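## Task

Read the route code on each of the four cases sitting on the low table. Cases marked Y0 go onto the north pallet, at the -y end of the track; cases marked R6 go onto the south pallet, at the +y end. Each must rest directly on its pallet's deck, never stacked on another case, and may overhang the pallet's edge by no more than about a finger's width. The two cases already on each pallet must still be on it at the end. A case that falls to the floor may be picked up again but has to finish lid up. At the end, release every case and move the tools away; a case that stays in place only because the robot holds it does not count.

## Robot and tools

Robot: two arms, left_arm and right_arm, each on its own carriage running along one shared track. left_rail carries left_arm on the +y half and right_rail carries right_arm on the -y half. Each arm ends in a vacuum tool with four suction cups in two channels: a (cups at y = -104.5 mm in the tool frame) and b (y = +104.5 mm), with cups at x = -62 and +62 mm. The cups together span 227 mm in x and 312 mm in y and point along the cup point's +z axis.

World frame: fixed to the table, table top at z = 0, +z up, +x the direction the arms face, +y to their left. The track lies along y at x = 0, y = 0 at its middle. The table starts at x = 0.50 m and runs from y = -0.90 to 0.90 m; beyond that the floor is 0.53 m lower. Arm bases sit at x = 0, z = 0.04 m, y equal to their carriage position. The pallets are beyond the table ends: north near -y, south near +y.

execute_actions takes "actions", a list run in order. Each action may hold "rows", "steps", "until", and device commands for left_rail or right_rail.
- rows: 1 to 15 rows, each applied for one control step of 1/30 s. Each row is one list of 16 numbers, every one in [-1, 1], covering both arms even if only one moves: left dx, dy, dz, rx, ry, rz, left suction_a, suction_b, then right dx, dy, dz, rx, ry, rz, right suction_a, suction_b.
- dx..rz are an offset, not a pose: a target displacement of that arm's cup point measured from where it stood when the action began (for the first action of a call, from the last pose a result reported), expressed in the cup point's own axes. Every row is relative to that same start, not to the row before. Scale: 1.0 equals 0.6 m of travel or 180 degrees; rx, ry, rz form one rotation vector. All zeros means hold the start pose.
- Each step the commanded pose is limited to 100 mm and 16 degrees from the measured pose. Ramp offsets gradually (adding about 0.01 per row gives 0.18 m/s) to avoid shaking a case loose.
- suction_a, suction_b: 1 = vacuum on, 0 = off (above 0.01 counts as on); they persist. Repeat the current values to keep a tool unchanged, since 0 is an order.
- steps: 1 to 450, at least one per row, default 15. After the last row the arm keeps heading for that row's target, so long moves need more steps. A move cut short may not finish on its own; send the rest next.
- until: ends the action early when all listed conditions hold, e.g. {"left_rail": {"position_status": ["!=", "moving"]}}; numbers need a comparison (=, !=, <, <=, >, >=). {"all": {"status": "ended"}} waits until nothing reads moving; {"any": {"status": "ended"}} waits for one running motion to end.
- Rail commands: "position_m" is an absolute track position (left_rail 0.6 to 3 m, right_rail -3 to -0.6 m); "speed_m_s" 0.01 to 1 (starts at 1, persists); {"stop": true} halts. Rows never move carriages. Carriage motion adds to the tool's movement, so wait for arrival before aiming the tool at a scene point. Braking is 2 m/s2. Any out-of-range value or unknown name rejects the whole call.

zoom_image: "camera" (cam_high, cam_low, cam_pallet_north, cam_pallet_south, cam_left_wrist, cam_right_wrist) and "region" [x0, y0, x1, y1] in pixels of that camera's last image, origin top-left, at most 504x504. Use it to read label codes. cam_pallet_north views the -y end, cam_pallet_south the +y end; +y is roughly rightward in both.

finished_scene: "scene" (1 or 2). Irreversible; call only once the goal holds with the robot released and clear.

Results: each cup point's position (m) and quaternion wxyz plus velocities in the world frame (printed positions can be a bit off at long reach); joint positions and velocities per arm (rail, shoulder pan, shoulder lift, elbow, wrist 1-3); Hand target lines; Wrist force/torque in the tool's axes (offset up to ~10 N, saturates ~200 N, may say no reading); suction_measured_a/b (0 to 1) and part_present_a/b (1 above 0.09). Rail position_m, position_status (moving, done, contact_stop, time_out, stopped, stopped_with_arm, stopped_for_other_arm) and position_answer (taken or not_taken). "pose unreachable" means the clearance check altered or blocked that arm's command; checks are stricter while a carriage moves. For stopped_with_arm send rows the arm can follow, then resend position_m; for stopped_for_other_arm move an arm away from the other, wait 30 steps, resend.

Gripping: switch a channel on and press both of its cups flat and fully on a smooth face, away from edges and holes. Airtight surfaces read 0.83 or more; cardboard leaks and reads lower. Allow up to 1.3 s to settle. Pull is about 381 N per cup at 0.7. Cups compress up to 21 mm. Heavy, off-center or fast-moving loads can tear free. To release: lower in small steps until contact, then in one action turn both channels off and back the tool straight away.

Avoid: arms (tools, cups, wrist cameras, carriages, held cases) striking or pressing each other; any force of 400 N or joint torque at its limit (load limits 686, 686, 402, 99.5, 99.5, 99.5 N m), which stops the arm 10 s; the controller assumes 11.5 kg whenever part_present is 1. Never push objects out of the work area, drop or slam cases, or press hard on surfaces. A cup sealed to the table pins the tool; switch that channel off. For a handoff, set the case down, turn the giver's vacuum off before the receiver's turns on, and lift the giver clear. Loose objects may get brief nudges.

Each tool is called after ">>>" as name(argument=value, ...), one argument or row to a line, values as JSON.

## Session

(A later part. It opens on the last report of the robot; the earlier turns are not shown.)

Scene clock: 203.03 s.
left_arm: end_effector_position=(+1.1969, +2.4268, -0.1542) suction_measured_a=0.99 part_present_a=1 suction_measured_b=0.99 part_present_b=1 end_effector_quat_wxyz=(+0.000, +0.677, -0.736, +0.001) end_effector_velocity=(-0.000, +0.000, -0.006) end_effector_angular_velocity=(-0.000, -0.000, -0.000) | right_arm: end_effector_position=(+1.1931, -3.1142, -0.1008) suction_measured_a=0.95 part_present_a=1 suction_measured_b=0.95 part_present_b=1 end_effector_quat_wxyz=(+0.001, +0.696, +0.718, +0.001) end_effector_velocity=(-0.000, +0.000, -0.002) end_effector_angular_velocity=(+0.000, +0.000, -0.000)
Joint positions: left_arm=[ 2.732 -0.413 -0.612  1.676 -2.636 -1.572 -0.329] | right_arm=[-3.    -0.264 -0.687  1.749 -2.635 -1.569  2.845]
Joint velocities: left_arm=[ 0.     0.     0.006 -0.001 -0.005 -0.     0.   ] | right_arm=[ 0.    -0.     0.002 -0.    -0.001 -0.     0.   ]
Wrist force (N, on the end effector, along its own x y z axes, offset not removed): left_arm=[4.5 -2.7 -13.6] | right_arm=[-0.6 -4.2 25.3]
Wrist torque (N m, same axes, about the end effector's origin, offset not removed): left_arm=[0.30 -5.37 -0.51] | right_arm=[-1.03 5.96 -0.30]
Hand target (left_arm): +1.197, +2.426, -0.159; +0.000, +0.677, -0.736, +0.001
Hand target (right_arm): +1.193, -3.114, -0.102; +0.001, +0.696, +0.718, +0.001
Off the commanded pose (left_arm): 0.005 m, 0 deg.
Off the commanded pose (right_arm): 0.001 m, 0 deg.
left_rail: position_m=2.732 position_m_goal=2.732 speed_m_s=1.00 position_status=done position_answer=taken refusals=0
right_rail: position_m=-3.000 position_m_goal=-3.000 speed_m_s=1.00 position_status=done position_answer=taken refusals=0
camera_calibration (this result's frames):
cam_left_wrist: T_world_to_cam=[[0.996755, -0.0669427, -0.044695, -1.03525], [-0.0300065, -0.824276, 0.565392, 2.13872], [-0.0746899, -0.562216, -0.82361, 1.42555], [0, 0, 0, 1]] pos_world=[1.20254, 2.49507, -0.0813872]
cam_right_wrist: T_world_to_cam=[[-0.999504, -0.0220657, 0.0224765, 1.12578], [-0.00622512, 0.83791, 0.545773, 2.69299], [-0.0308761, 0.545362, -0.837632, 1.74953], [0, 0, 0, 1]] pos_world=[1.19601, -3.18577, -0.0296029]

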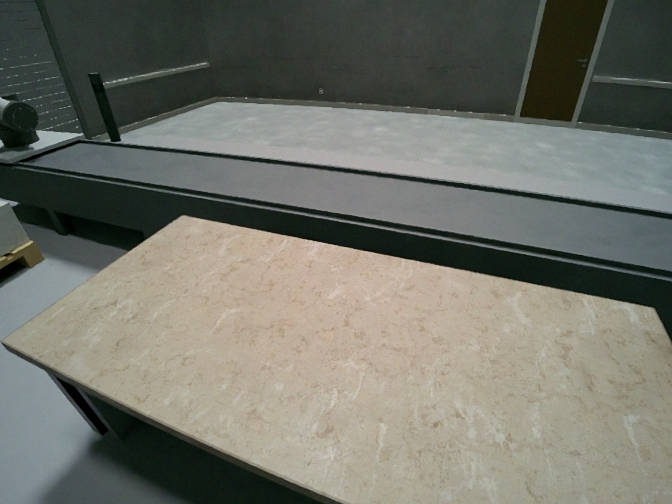

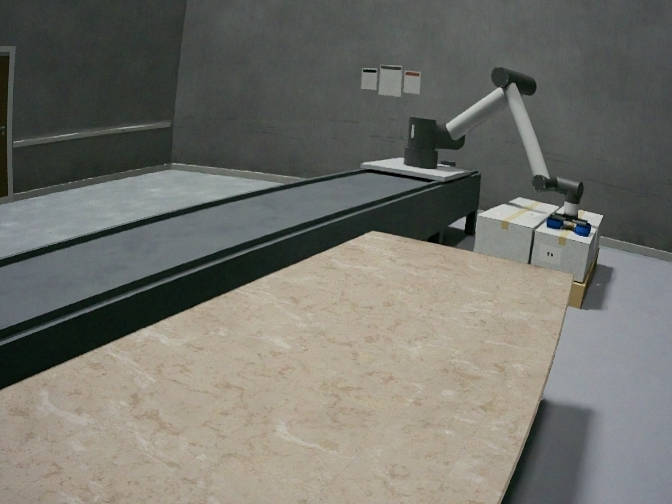

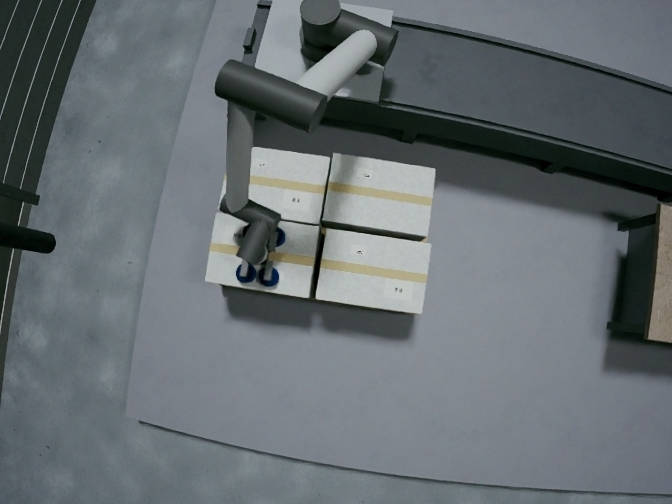

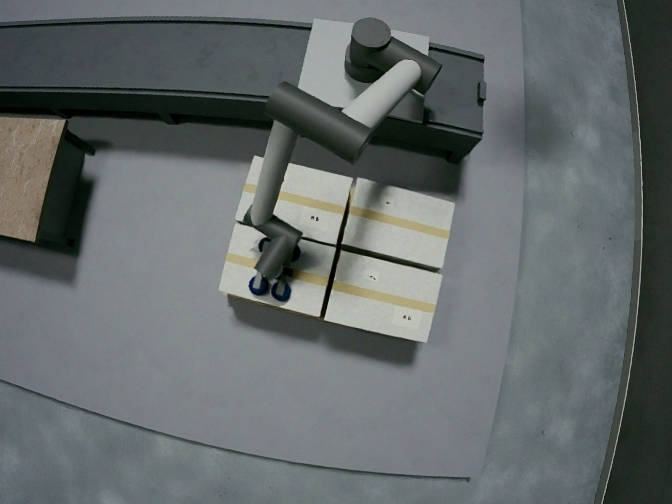

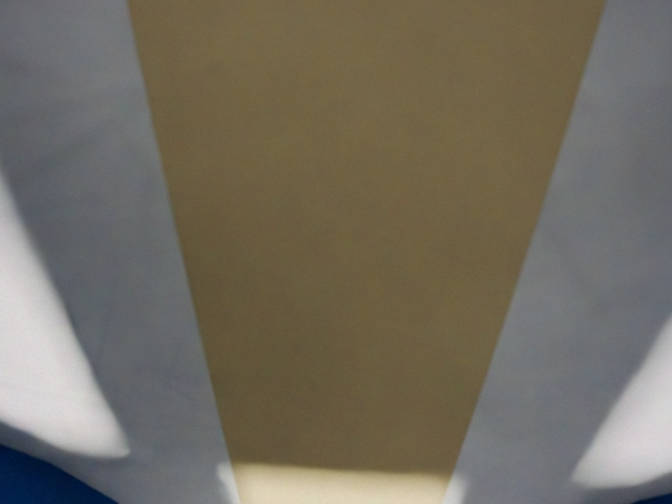

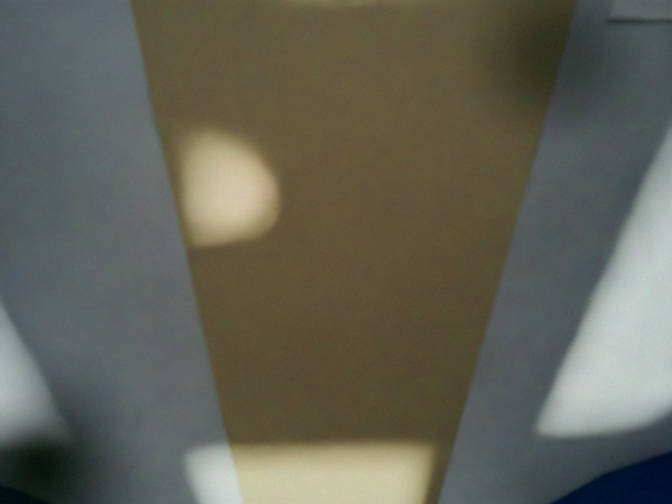

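>>> execute_actions(
  actions=[],
)

Scene clock: 203.63 s.
left_arm: end_effector_position=(+1.1968, +2.4268, -0.1589) suction_measured_a=0.99 part_present_a=1 suction_measured_b=0.99 part_present_b=1 end_effector_quat_wxyz=(+0.000, +0.677, -0.736, +0.001) end_effector_velocity=(-0.000, +0.000, -0.000) end_effector_angular_velocity=(+0.000, +0.000, -0.000) | right_arm: end_effector_position=(+1.1931, -3.1142, -0.1023) suction_measured_a=0.95 part_present_a=1 suction_measured_b=0.95 part_present_b=1 end_effector_quat_wxyz=(+0.001, +0.696, +0.718, +0.001) end_effector_velocity=(+0.000, -0.000, -0.000) end_effector_angular_velocity=(-0.000, -0.000, +0.000)
Joint positions: left_arm=[ 2.732 -0.413 -0.607  1.675 -2.64  -1.572 -0.329] | right_arm=[-3.    -0.264 -0.686  1.749 -2.637 -1.569  2.845]
Joint velocities: left_arm=[ 0.  0.  0. -0. -0. -0.  0.] | right_arm=[ 0. -0.  0. -0. -0.  0. -0.]
Wrist force (N, on the end effector, along its own x y z axes, offset not removed): left_arm=[0.5 4.1 -13.0] | right_arm=[-0.7 -6.3 21.8]
Wrist torque (N m, same axes, about the end effector's origin, offset not removed): left_arm=[1.40 -4.84 -0.56] | right_arm=[-1.38 5.78 -0.20]
Hand target (left_arm): +1.197, +2.426, -0.159; +0.000, +0.677, -0.736, +0.001
Hand target (right_arm): +1.193, -3.114, -0.102; +0.001, +0.696, +0.718, +0.001
Off the commanded pose (left_arm): 0.000 m, 0 deg.
Off the commanded pose (right_arm): 0.000 m, 0 deg.
left_rail: position_m=2.732 position_m_goal=2.732 speed_m_s=1.00 position_status=done position_answer=taken refusals=0
right_rail: position_m=-3.000 position_m_goal=-3.000 speed_m_s=1.00 position_status=done position_answer=taken refusals=0
camera_calibration (this result's frames):
cam_left_wrist: T_world_to_cam=[[0.996756, -0.0669451, -0.044664, -1.03535], [-0.030025, -0.824269, 0.565402, 2.14142], [-0.074666, -0.562227, -0.823605, 1.4217], [0, 0, 0, 1]] pos_world=[1.20244, 2.49511, -0.0860908]
cam_right_wrist: T_world_to_cam=[[-0.999504, -0.0220664, 0.0224775, 1.12582], [-0.00622515, 0.83791, 0.545773, 2.6938], [-0.0308774, 0.545362, -0.837632, 1.7483], [0, 0, 0, 1]] pos_world=[1.19601, -3.18577, -0.0310748]

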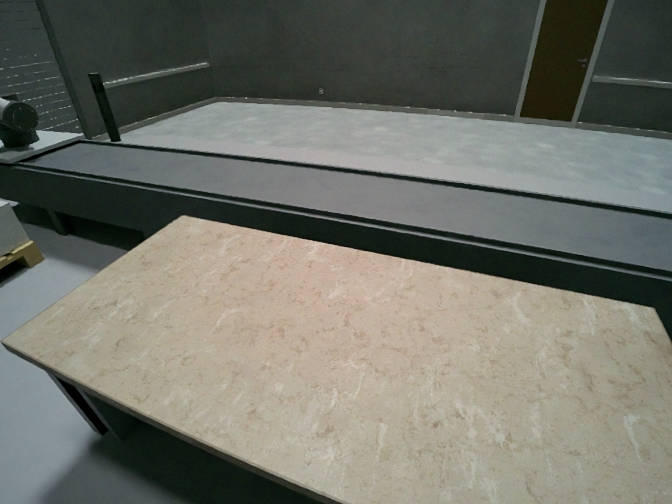

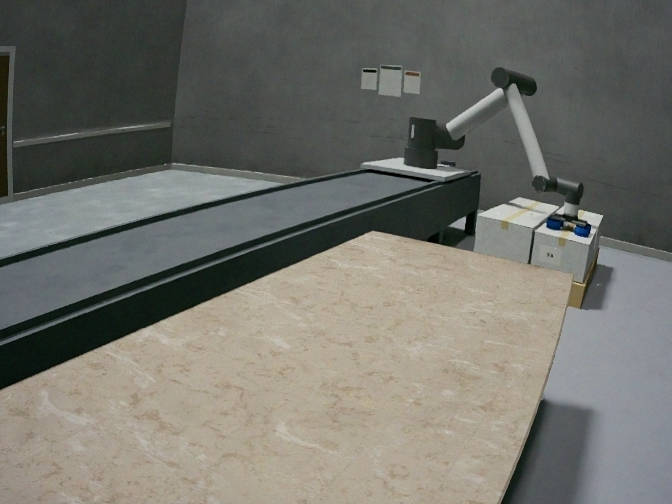

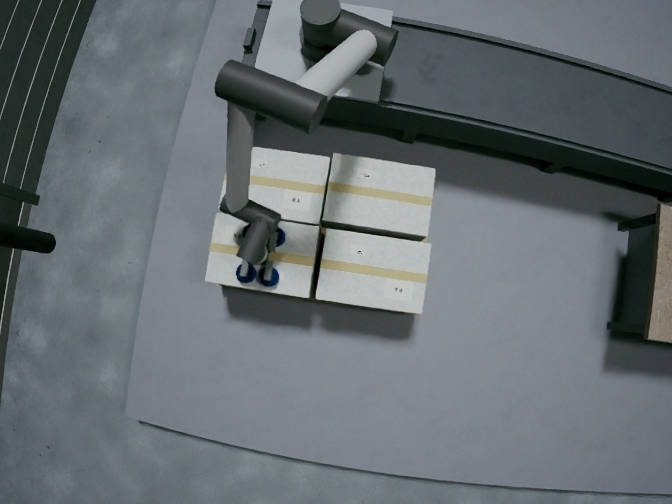

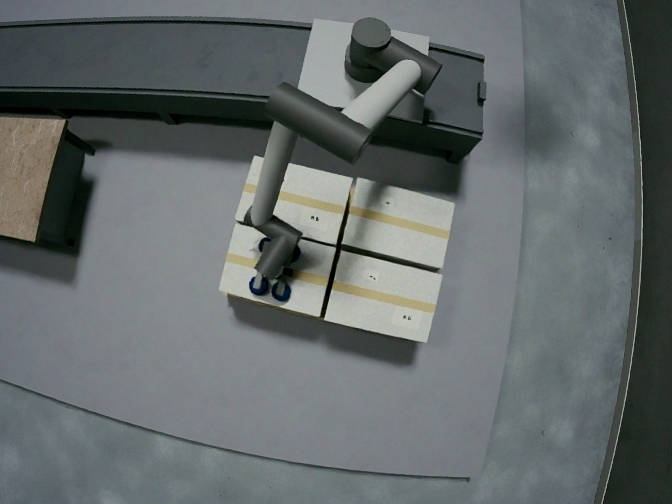

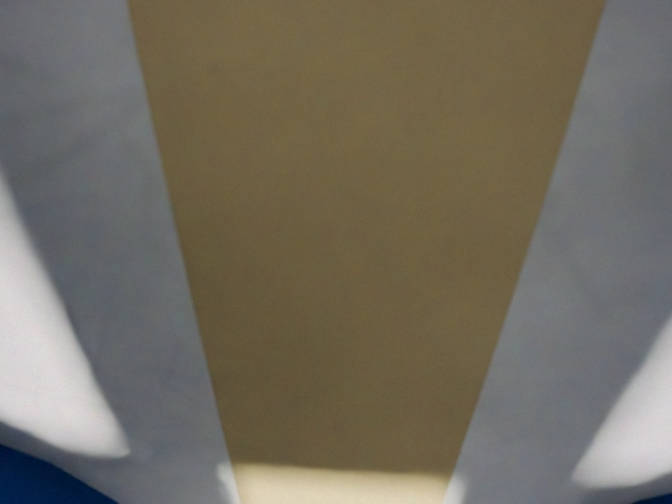

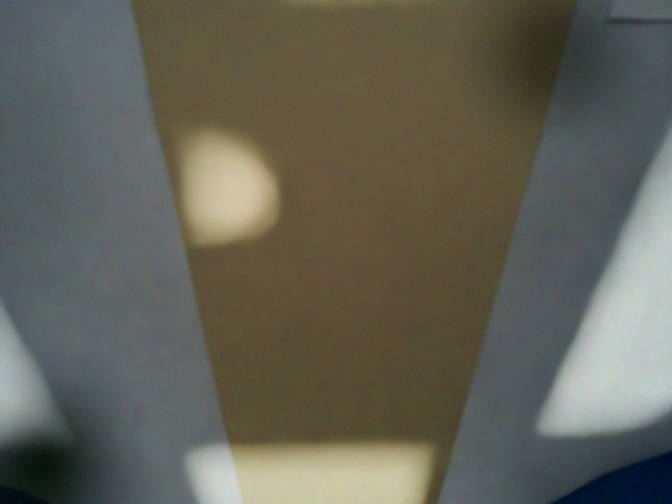

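>>> execute_actions(
  actions=[
    {"rows":[[0,0,0.0025,0,0,0,1,1,0,0,0.0025,0,0,0,1,1]],"steps":1},
  ],
)

Scene clock: 204.07 s.
left_arm: end_effector_position=(+1.1968, +2.4268, -0.1589) suction_measured_a=0.99 part_present_a=1 suction_measured_b=0.99 part_present_b=1 end_effector_quat_wxyz=(+0.000, +0.677, -0.736, +0.001) end_effector_velocity=(-0.000, -0.000, -0.002) end_effector_angular_velocity=(-0.000, -0.000, -0.000) | right_arm: end_effector_position=(+1.1931, -3.1142, -0.1023) suction_measured_a=0.95 part_present_a=1 suction_measured_b=0.95 part_present_b=1 end_effector_quat_wxyz=(+0.001, +0.696, +0.718, +0.001) end_effector_velocity=(+0.000, -0.000, -0.002) end_effector_angular_velocity=(-0.000, -0.000, -0.000)
Joint positions: left_arm=[ 2.732 -0.413 -0.607  1.675 -2.64  -1.572 -0.329] | right_arm=[-3.    -0.264 -0.686  1.749 -2.637 -1.569  2.845]
Joint velocities: left_arm=[ 0.    -0.     0.002 -0.    -0.001 -0.     0.   ] | right_arm=[ 0.     0.     0.002 -0.    -0.002 -0.     0.   ]
Wrist force (N, on the end effector, along its own x y z axes, offset not removed): left_arm=[0.6 0.7 -14.9] | right_arm=[0.6 0.4 25.6]
Wrist torque (N m, same axes, about the end effector's origin, offset not removed): left_arm=[0.87 -4.82 -0.45] | right_arm=[-0.44 5.69 -0.40]
Hand target (left_arm): +1.197, +2.427, -0.160; +0.000, +0.677, -0.736, +0.001
Hand target (right_arm): +1.193, -3.114, -0.104; +0.001, +0.696, +0.718, +0.001
Off the commanded pose (left_arm): 0.001 m, 0 deg.
Off the commanded pose (right_arm): 0.001 m, 0 deg.
left_rail: position_m=2.732 position_m_goal=2.732 speed_m_s=1.00 position_status=done position_answer=taken refusals=0
right_rail: position_m=-3.000 position_m_goal=-3.000 speed_m_s=1.00 position_status=done position_answer=taken refusals=0
camera_calibration (this result's frames):
cam_left_wrist: T_world_to_cam=[[0.996754, -0.0669557, -0.0446923, -1.03532], [-0.030013, -0.824233, 0.565455, 2.14134], [-0.0746973, -0.562279, -0.823567, 1.4218], [0, 0, 0, 1]] pos_world=[1.20243, 2.49509, -0.0861484]
cam_right_wrist: T_world_to_cam=[[-0.999504, -0.0220662, 0.0224779, 1.12582], [-0.00622476, 0.83791, 0.545773, 2.69381], [-0.0308776, 0.545362, -0.837632, 1.74828], [0, 0, 0, 1]] pos_world=[1.19601, -3.18577, -0.0310979]

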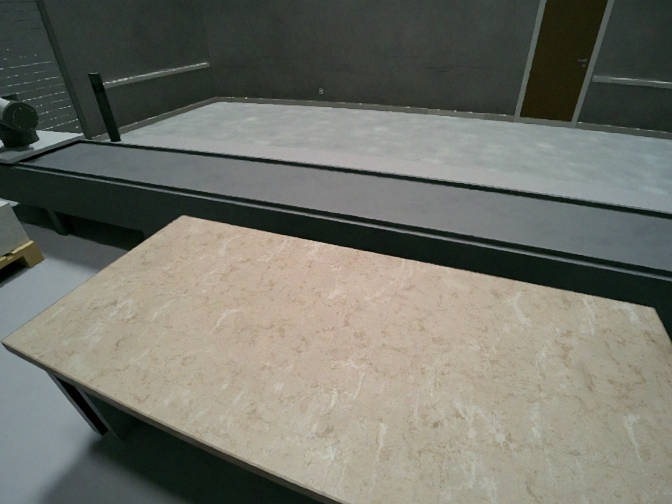

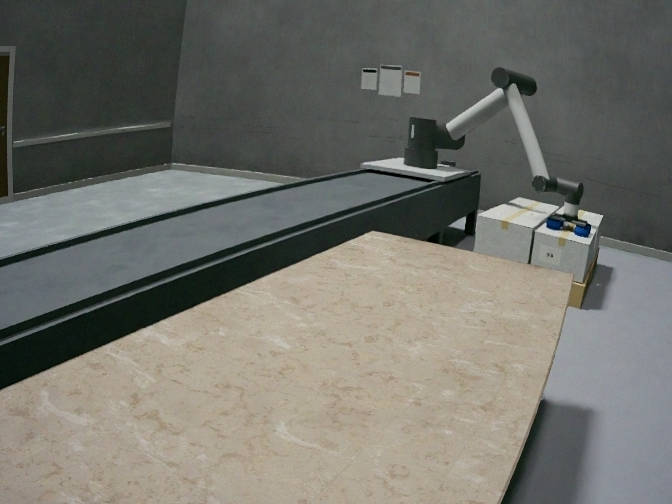

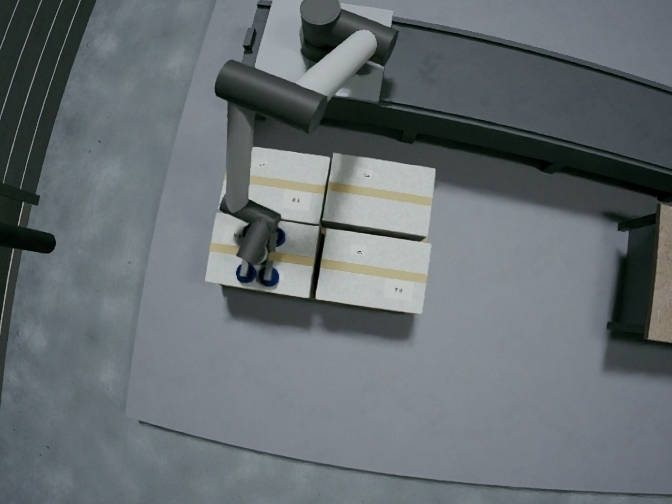

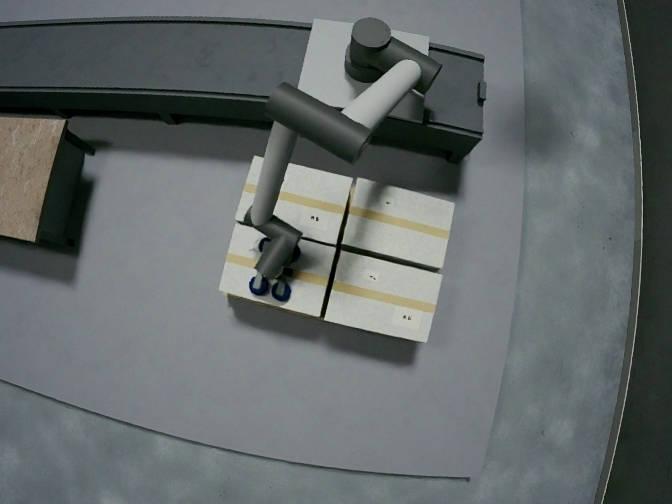

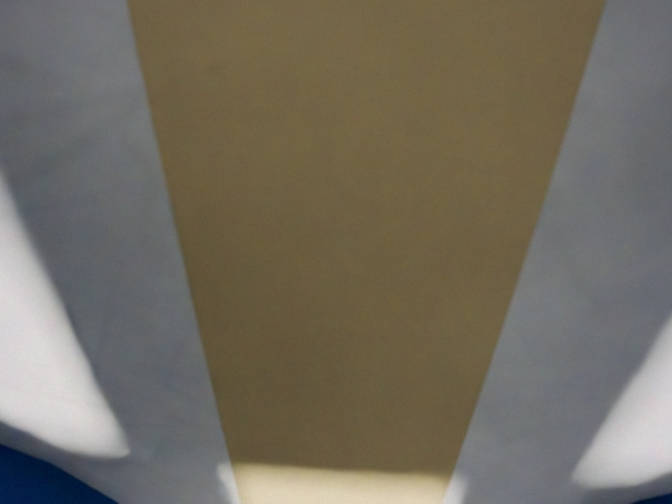

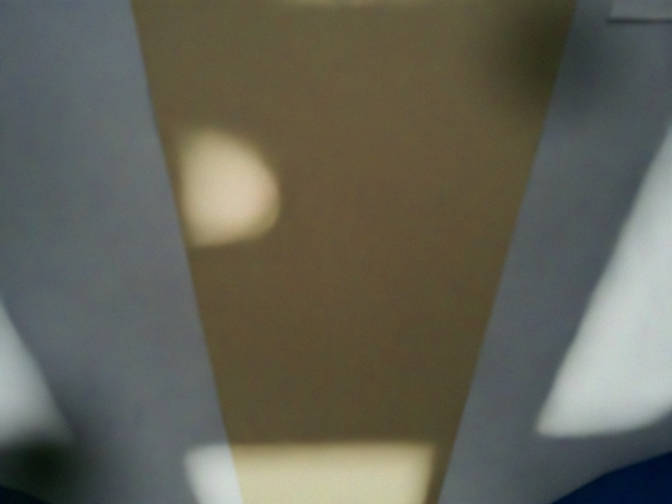

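>>> execute_actions(
  actions=[],
)

Scene clock: 204.77 s.
left_arm: end_effector_position=(+1.1968, +2.4268, -0.1604) suction_measured_a=0.99 part_present_a=1 suction_measured_b=0.99 part_present_b=1 end_effector_quat_wxyz=(+0.000, +0.677, -0.736, +0.001) end_effector_velocity=(+0.000, -0.000, -0.000) end_effector_angular_velocity=(-0.000, -0.000, -0.000) | right_arm: end_effector_position=(+1.1931, -3.1142, -0.1038) suction_measured_a=0.95 part_present_a=1 suction_measured_b=0.95 part_present_b=1 end_effector_quat_wxyz=(+0.001, +0.696, +0.718, +0.001) end_effector_velocity=(+0.000, -0.000, -0.000) end_effector_angular_velocity=(-0.000, -0.000, -0.000)
Joint positions: left_arm=[ 2.732 -0.413 -0.605  1.675 -2.641 -1.572 -0.329] | right_arm=[-3.    -0.264 -0.684  1.749 -2.638 -1.569  2.845]
Joint velocities: left_arm=[ 0.  0.  0. -0. -0. -0.  0.] | right_arm=[ 0. -0.  0. -0. -0. -0.  0.]
Wrist force (N, on the end effector, along its own x y z axes, offset not removed): left_arm=[0.4 -1.0 -12.5] | right_arm=[-0.6 -1.8 23.6]
Wrist torque (N m, same axes, about the end effector's origin, offset not removed): left_arm=[0.79 -4.84 -0.53] | right_arm=[-0.96 5.74 -0.37]
Hand target (left_arm): +1.197, +2.427, -0.160; +0.000, +0.677, -0.736, +0.001
Hand target (right_arm): +1.193, -3.114, -0.104; +0.001, +0.696, +0.718, +0.001
Off the commanded pose (left_arm): 0.000 m, 0 deg.
Off the commanded pose (right_arm): 0.000 m, 0 deg.
left_rail: position_m=2.732 position_m_goal=2.732 speed_m_s=1.00 position_status=done position_answer=taken refusals=0
right_rail: position_m=-3.000 position_m_goal=-3.000 speed_m_s=1.00 position_status=done position_answer=taken refusals=0
camera_calibration (this result's frames):
cam_left_wrist: T_world_to_cam=[[0.996755, -0.0669562, -0.0446903, -1.03539], [-0.0300145, -0.824232, 0.565456, 2.14215], [-0.074696, -0.562279, -0.823567, 1.42062], [0, 0, 0, 1]] pos_world=[1.20243, 2.49509, -0.087586]
cam_right_wrist: T_world_to_cam=[[-0.999504, -0.0220651, 0.0224809, 1.12586], [-0.00622219, 0.837909, 0.545774, 2.6946], [-0.0308795, 0.545363, -0.837631, 1.74706], [0, 0, 0, 1]] pos_world=[1.19602, -3.18577, -0.0325652]

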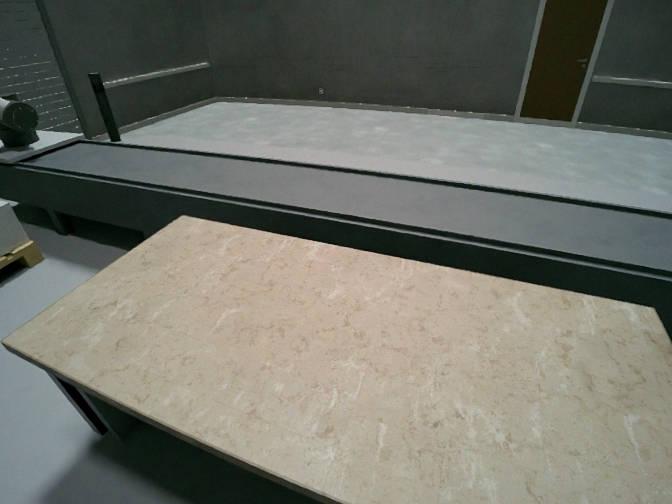

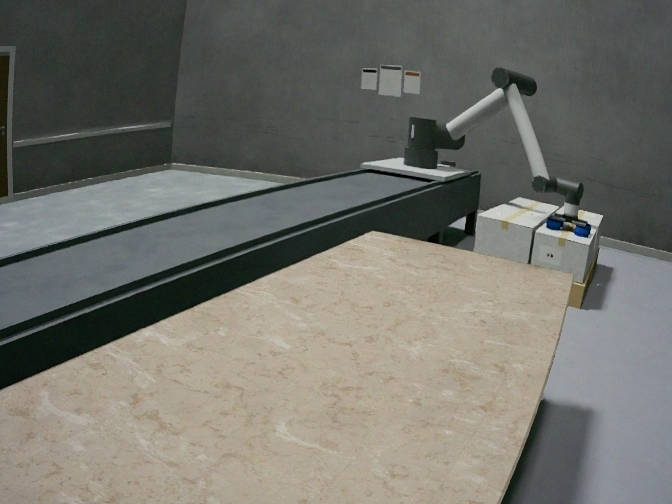

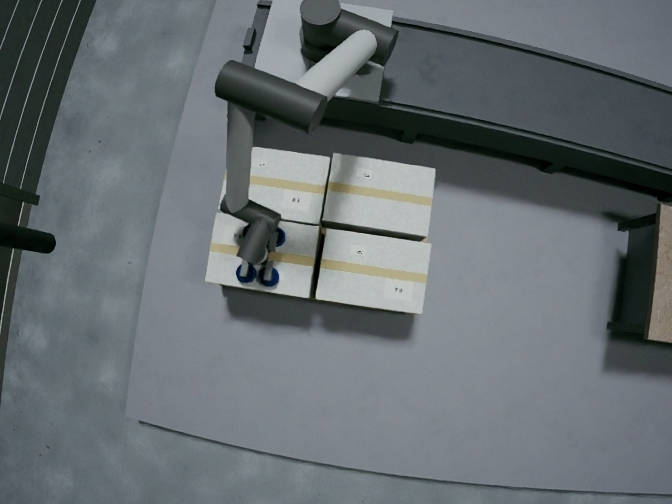

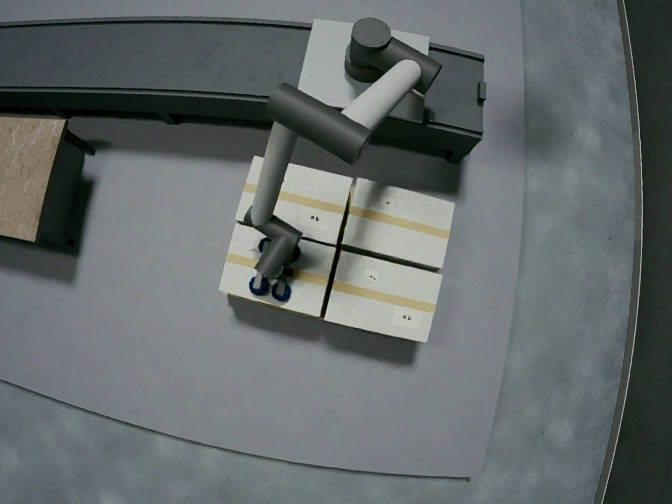

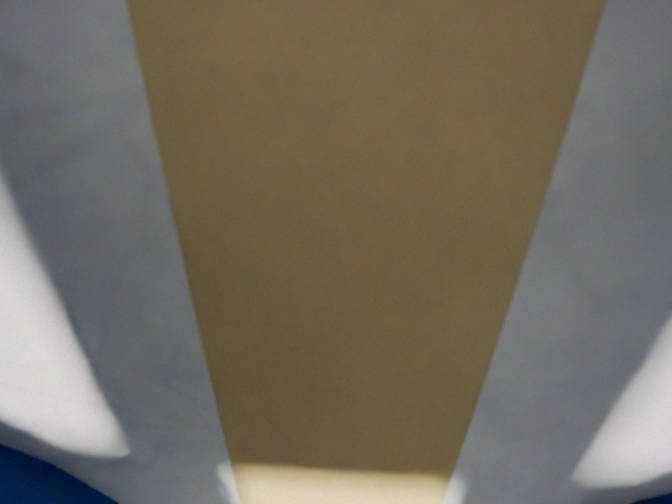

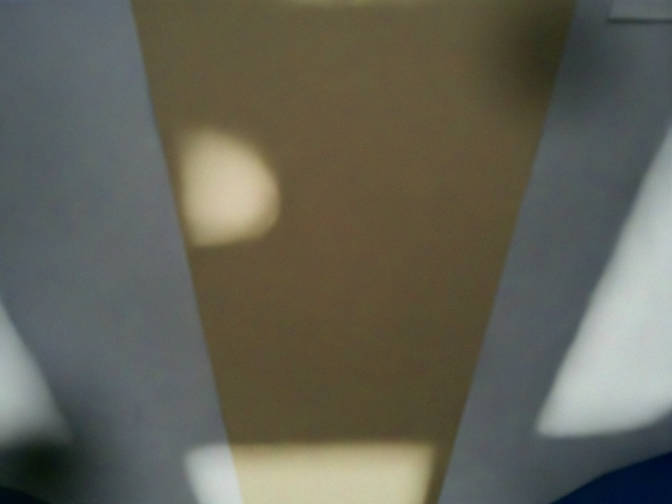

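>>> execute_actions(
  actions=[
    {"rows":[[0,0,0.0025,0,0,0,1,1,0,0,0.0025,0,0,0,1,1]],"steps":1},
  ],
)

Scene clock: 205.47 s.
left_arm: end_effector_position=(+1.1968, +2.4268, -0.1604) suction_measured_a=0.99 part_present_a=1 suction_measured_b=0.99 part_present_b=1 end_effector_quat_wxyz=(+0.000, +0.677, -0.736, +0.001) end_effector_velocity=(+0.000, -0.000, -0.002) end_effector_angular_velocity=(-0.000, -0.000, -0.000) | right_arm: end_effector_position=(+1.1931, -3.1142, -0.1038) suction_measured_a=0.95 part_present_a=1 suction_measured_b=0.95 part_present_b=1 end_effector_quat_wxyz=(+0.001, +0.696, +0.718, +0.001) end_effector_velocity=(+0.000, -0.000, -0.002) end_effector_angular_velocity=(-0.000, -0.000, -0.000)
Joint positions: left_arm=[ 2.732 -0.413 -0.605  1.675 -2.641 -1.572 -0.329] | right_arm=[-3.    -0.264 -0.684  1.749 -2.638 -1.569  2.845]
Joint velocities: left_arm=[ 0.    -0.     0.002 -0.    -0.001 -0.     0.   ] | right_arm=[ 0.     0.     0.002 -0.    -0.002  0.     0.   ]
Wrist force (N, on the end effector, along its own x y z axes, offset not removed): left_arm=[0.9 -2.6 -11.8] | right_arm=[0.0 -6.4 21.3]
Wrist torque (N m, same axes, about the end effector's origin, offset not removed): left_arm=[0.54 -4.90 -0.62] | right_arm=[-1.30 5.71 -0.36]
Hand target (left_arm): +1.197, +2.427, -0.162; +0.000, +0.677, -0.736, +0.001
Hand target (right_arm): +1.193, -3.114, -0.105; +0.001, +0.696, +0.718, +0.001
Off the commanded pose (left_arm): 0.001 m, 0 deg.
Off the commanded pose (right_arm): 0.001 m, 0 deg.
left_rail: position_m=2.732 position_m_goal=2.732 speed_m_s=1.00 position_status=done position_answer=taken refusals=0
right_rail: position_m=-3.000 position_m_goal=-3.000 speed_m_s=1.00 position_status=done position_answer=taken refusals=0
camera_calibration (this result's frames):
cam_left_wrist: T_world_to_cam=[[0.996756, -0.0669529, -0.044668, -1.0354], [-0.0300293, -0.824269, 0.565401, 2.14227], [-0.0746737, -0.562226, -0.823606, 1.42045], [0, 0, 0, 1]] pos_world=[1.20244, 2.4951, -0.0875988]
cam_right_wrist: T_world_to_cam=[[-0.999504, -0.0220654, 0.0224823, 1.12586], [-0.00622158, 0.837909, 0.545774, 2.69461], [-0.0308808, 0.545363, -0.837631, 1.74705], [0, 0, 0, 1]] pos_world=[1.19602, -3.18577, -0.0325825]

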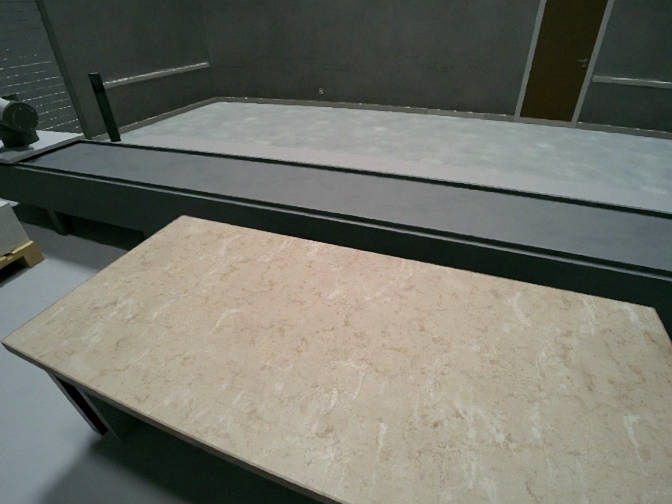

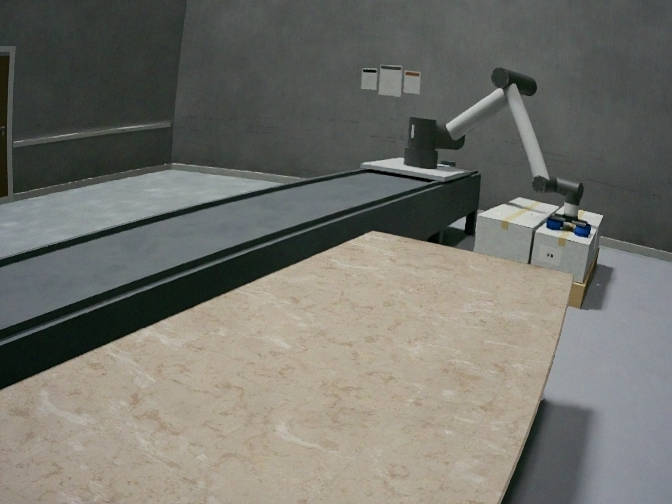

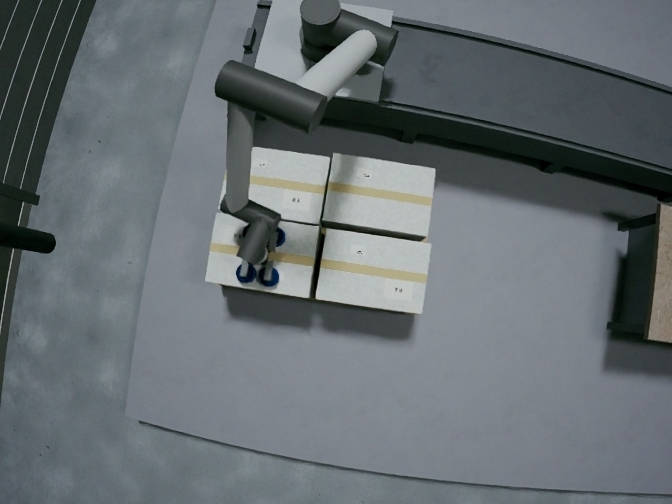

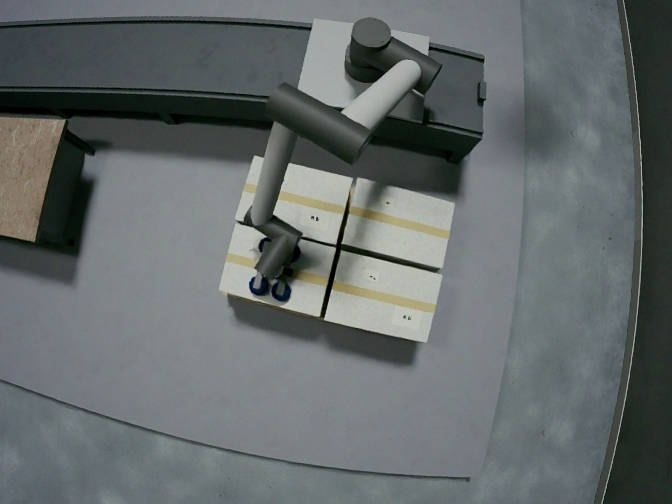

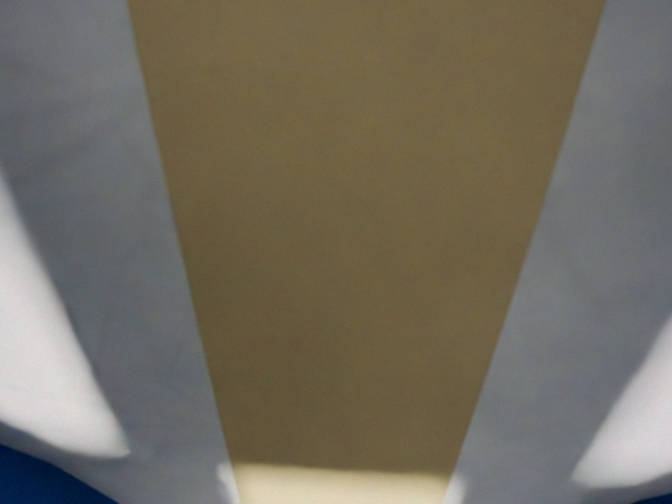

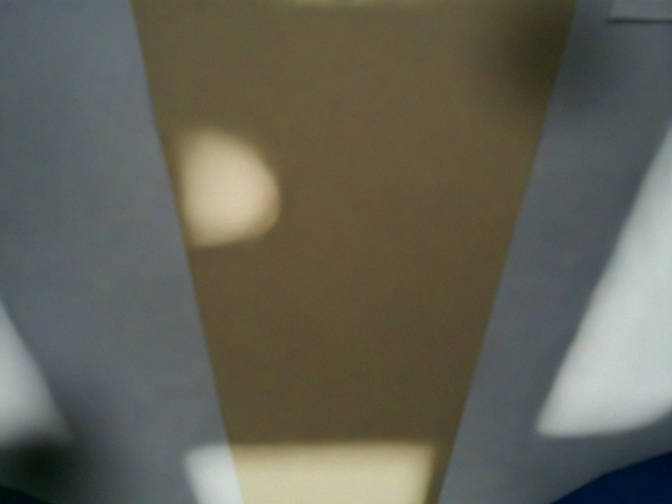

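Let it settle, then read forces.

>>> execute_actions(
  actions=[],
)

Scene clock: 206.53 s.
left_arm: end_effector_position=(+1.1968, +2.4268, -0.1619) suction_measured_a=0.99 part_present_a=1 suction_measured_b=0.99 part_present_b=1 end_effector_quat_wxyz=(+0.000, +0.677, -0.736, +0.001) end_effector_velocity=(-0.000, -0.000, -0.000) end_effector_angular_velocity=(-0.000, +0.000, -0.000) | right_arm: end_effector_position=(+1.1931, -3.1142, -0.1053) suction_measured_a=0.95 part_present_a=1 suction_measured_b=0.95 part_present_b=1 end_effector_quat_wxyz=(+0.001, +0.696, +0.718, +0.001) end_effector_velocity=(-0.000, +0.000, -0.000) end_effector_angular_velocity=(-0.000, -0.000, +0.000)
Joint positions: left_arm=[ 2.732 -0.413 -0.604  1.674 -2.643 -1.572 -0.329] | right_arm=[-3.    -0.264 -0.683  1.749 -2.639 -1.569  2.845]
Joint velocities: left_arm=[ 0. -0.  0.  0. -0. -0.  0.] | right_arm=[ 0. -0.  0.  0. -0.  0. -0.]
Wrist force (N, on the end effector, along its own x y z axes, offset not removed): left_arm=[2.8 -0.2 -11.2] | right_arm=[3.4 -4.2 25.6]
Wrist torque (N m, same axes, about the end effector's origin, offset not removed): left_arm=[0.78 -5.12 -0.59] | right_arm=[-1.03 5.09 -0.22]
Hand target (left_arm): +1.197, +2.427, -0.162; +0.000, +0.677, -0.736, +0.001
Hand target (right_arm): +1.193, -3.114, -0.105; +0.001, +0.696, +0.718, +0.001
Off the commanded pose (left_arm): 0.000 m, 0 deg.
Off the commanded pose (right_arm): 0.000 m, 0 deg.
left_rail: position_m=2.732 position_m_goal=2.732 speed_m_s=1.00 position_status=done position_answer=taken refusals=0
right_rail: position_m=-3.000 position_m_goal=-3.000 speed_m_s=1.00 position_status=done position_answer=taken refusals=0
camera_calibration (this result's frames):
cam_left_wrist: T_world_to_cam=[[0.996755, -0.0669558, -0.0446898, -1.03546], [-0.0300153, -0.824239, 0.565446, 2.14301], [-0.074695, -0.562269, -0.823574, 1.41936], [0, 0, 0, 1]] pos_world=[1.20244, 2.49509, -0.0890817]
cam_right_wrist: T_world_to_cam=[[-0.999504, -0.0220669, 0.0224848, 1.1259], [-0.00622153, 0.837909, 0.545774, 2.69542], [-0.0308838, 0.545364, -0.83763, 1.74581], [0, 0, 0, 1]] pos_world=[1.19602, -3.18577, -0.0340612]

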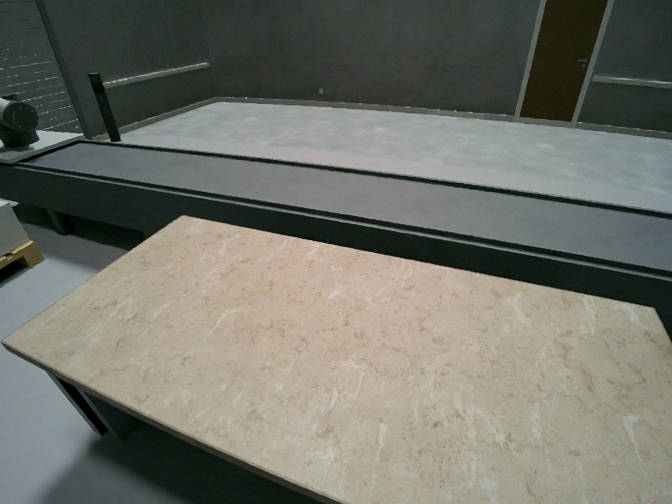

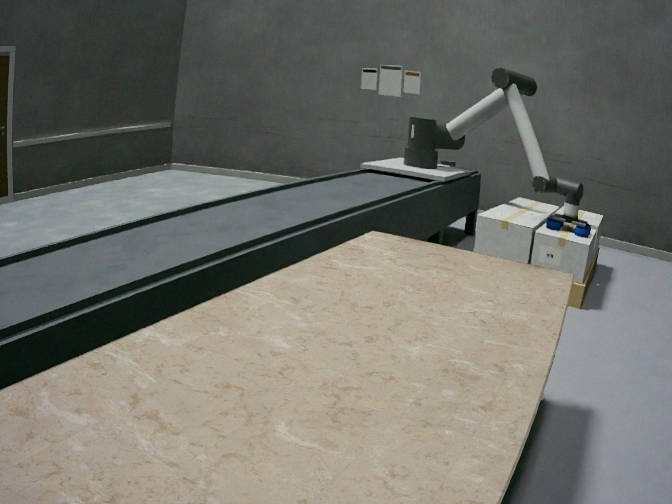

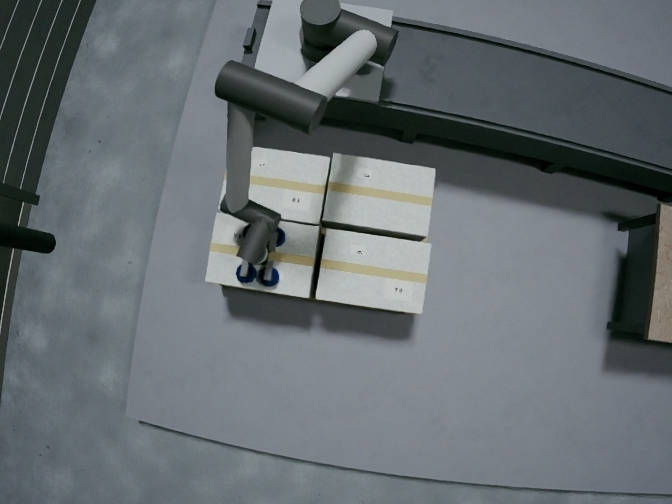

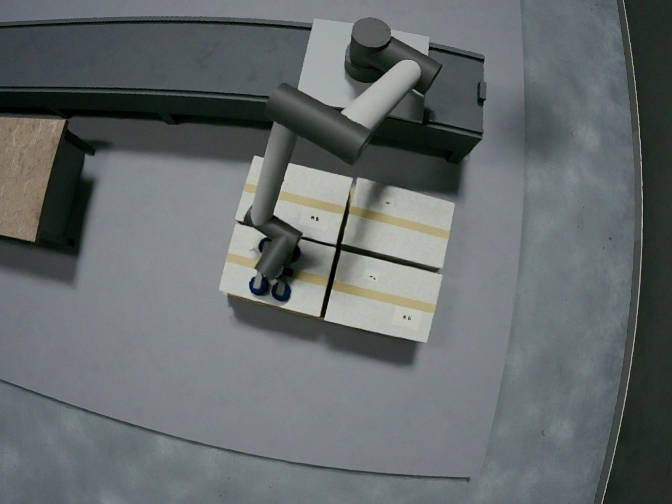

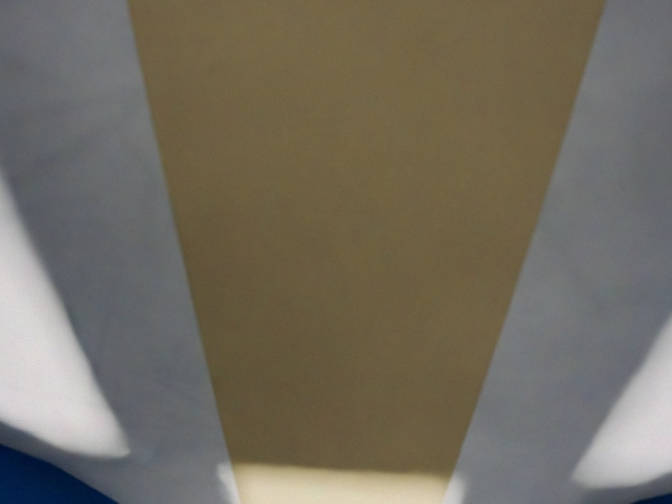

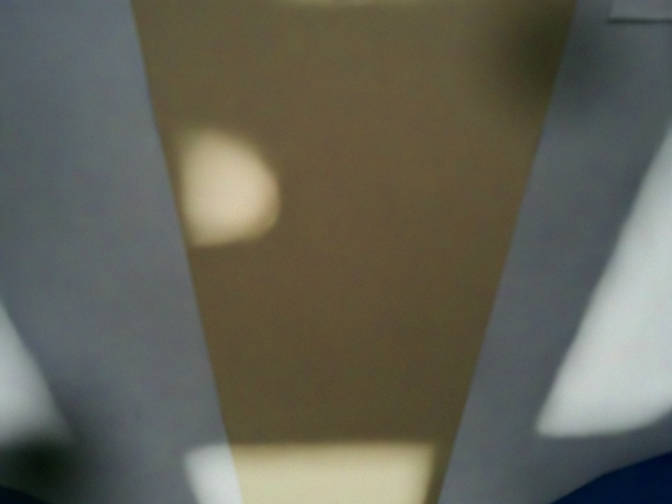

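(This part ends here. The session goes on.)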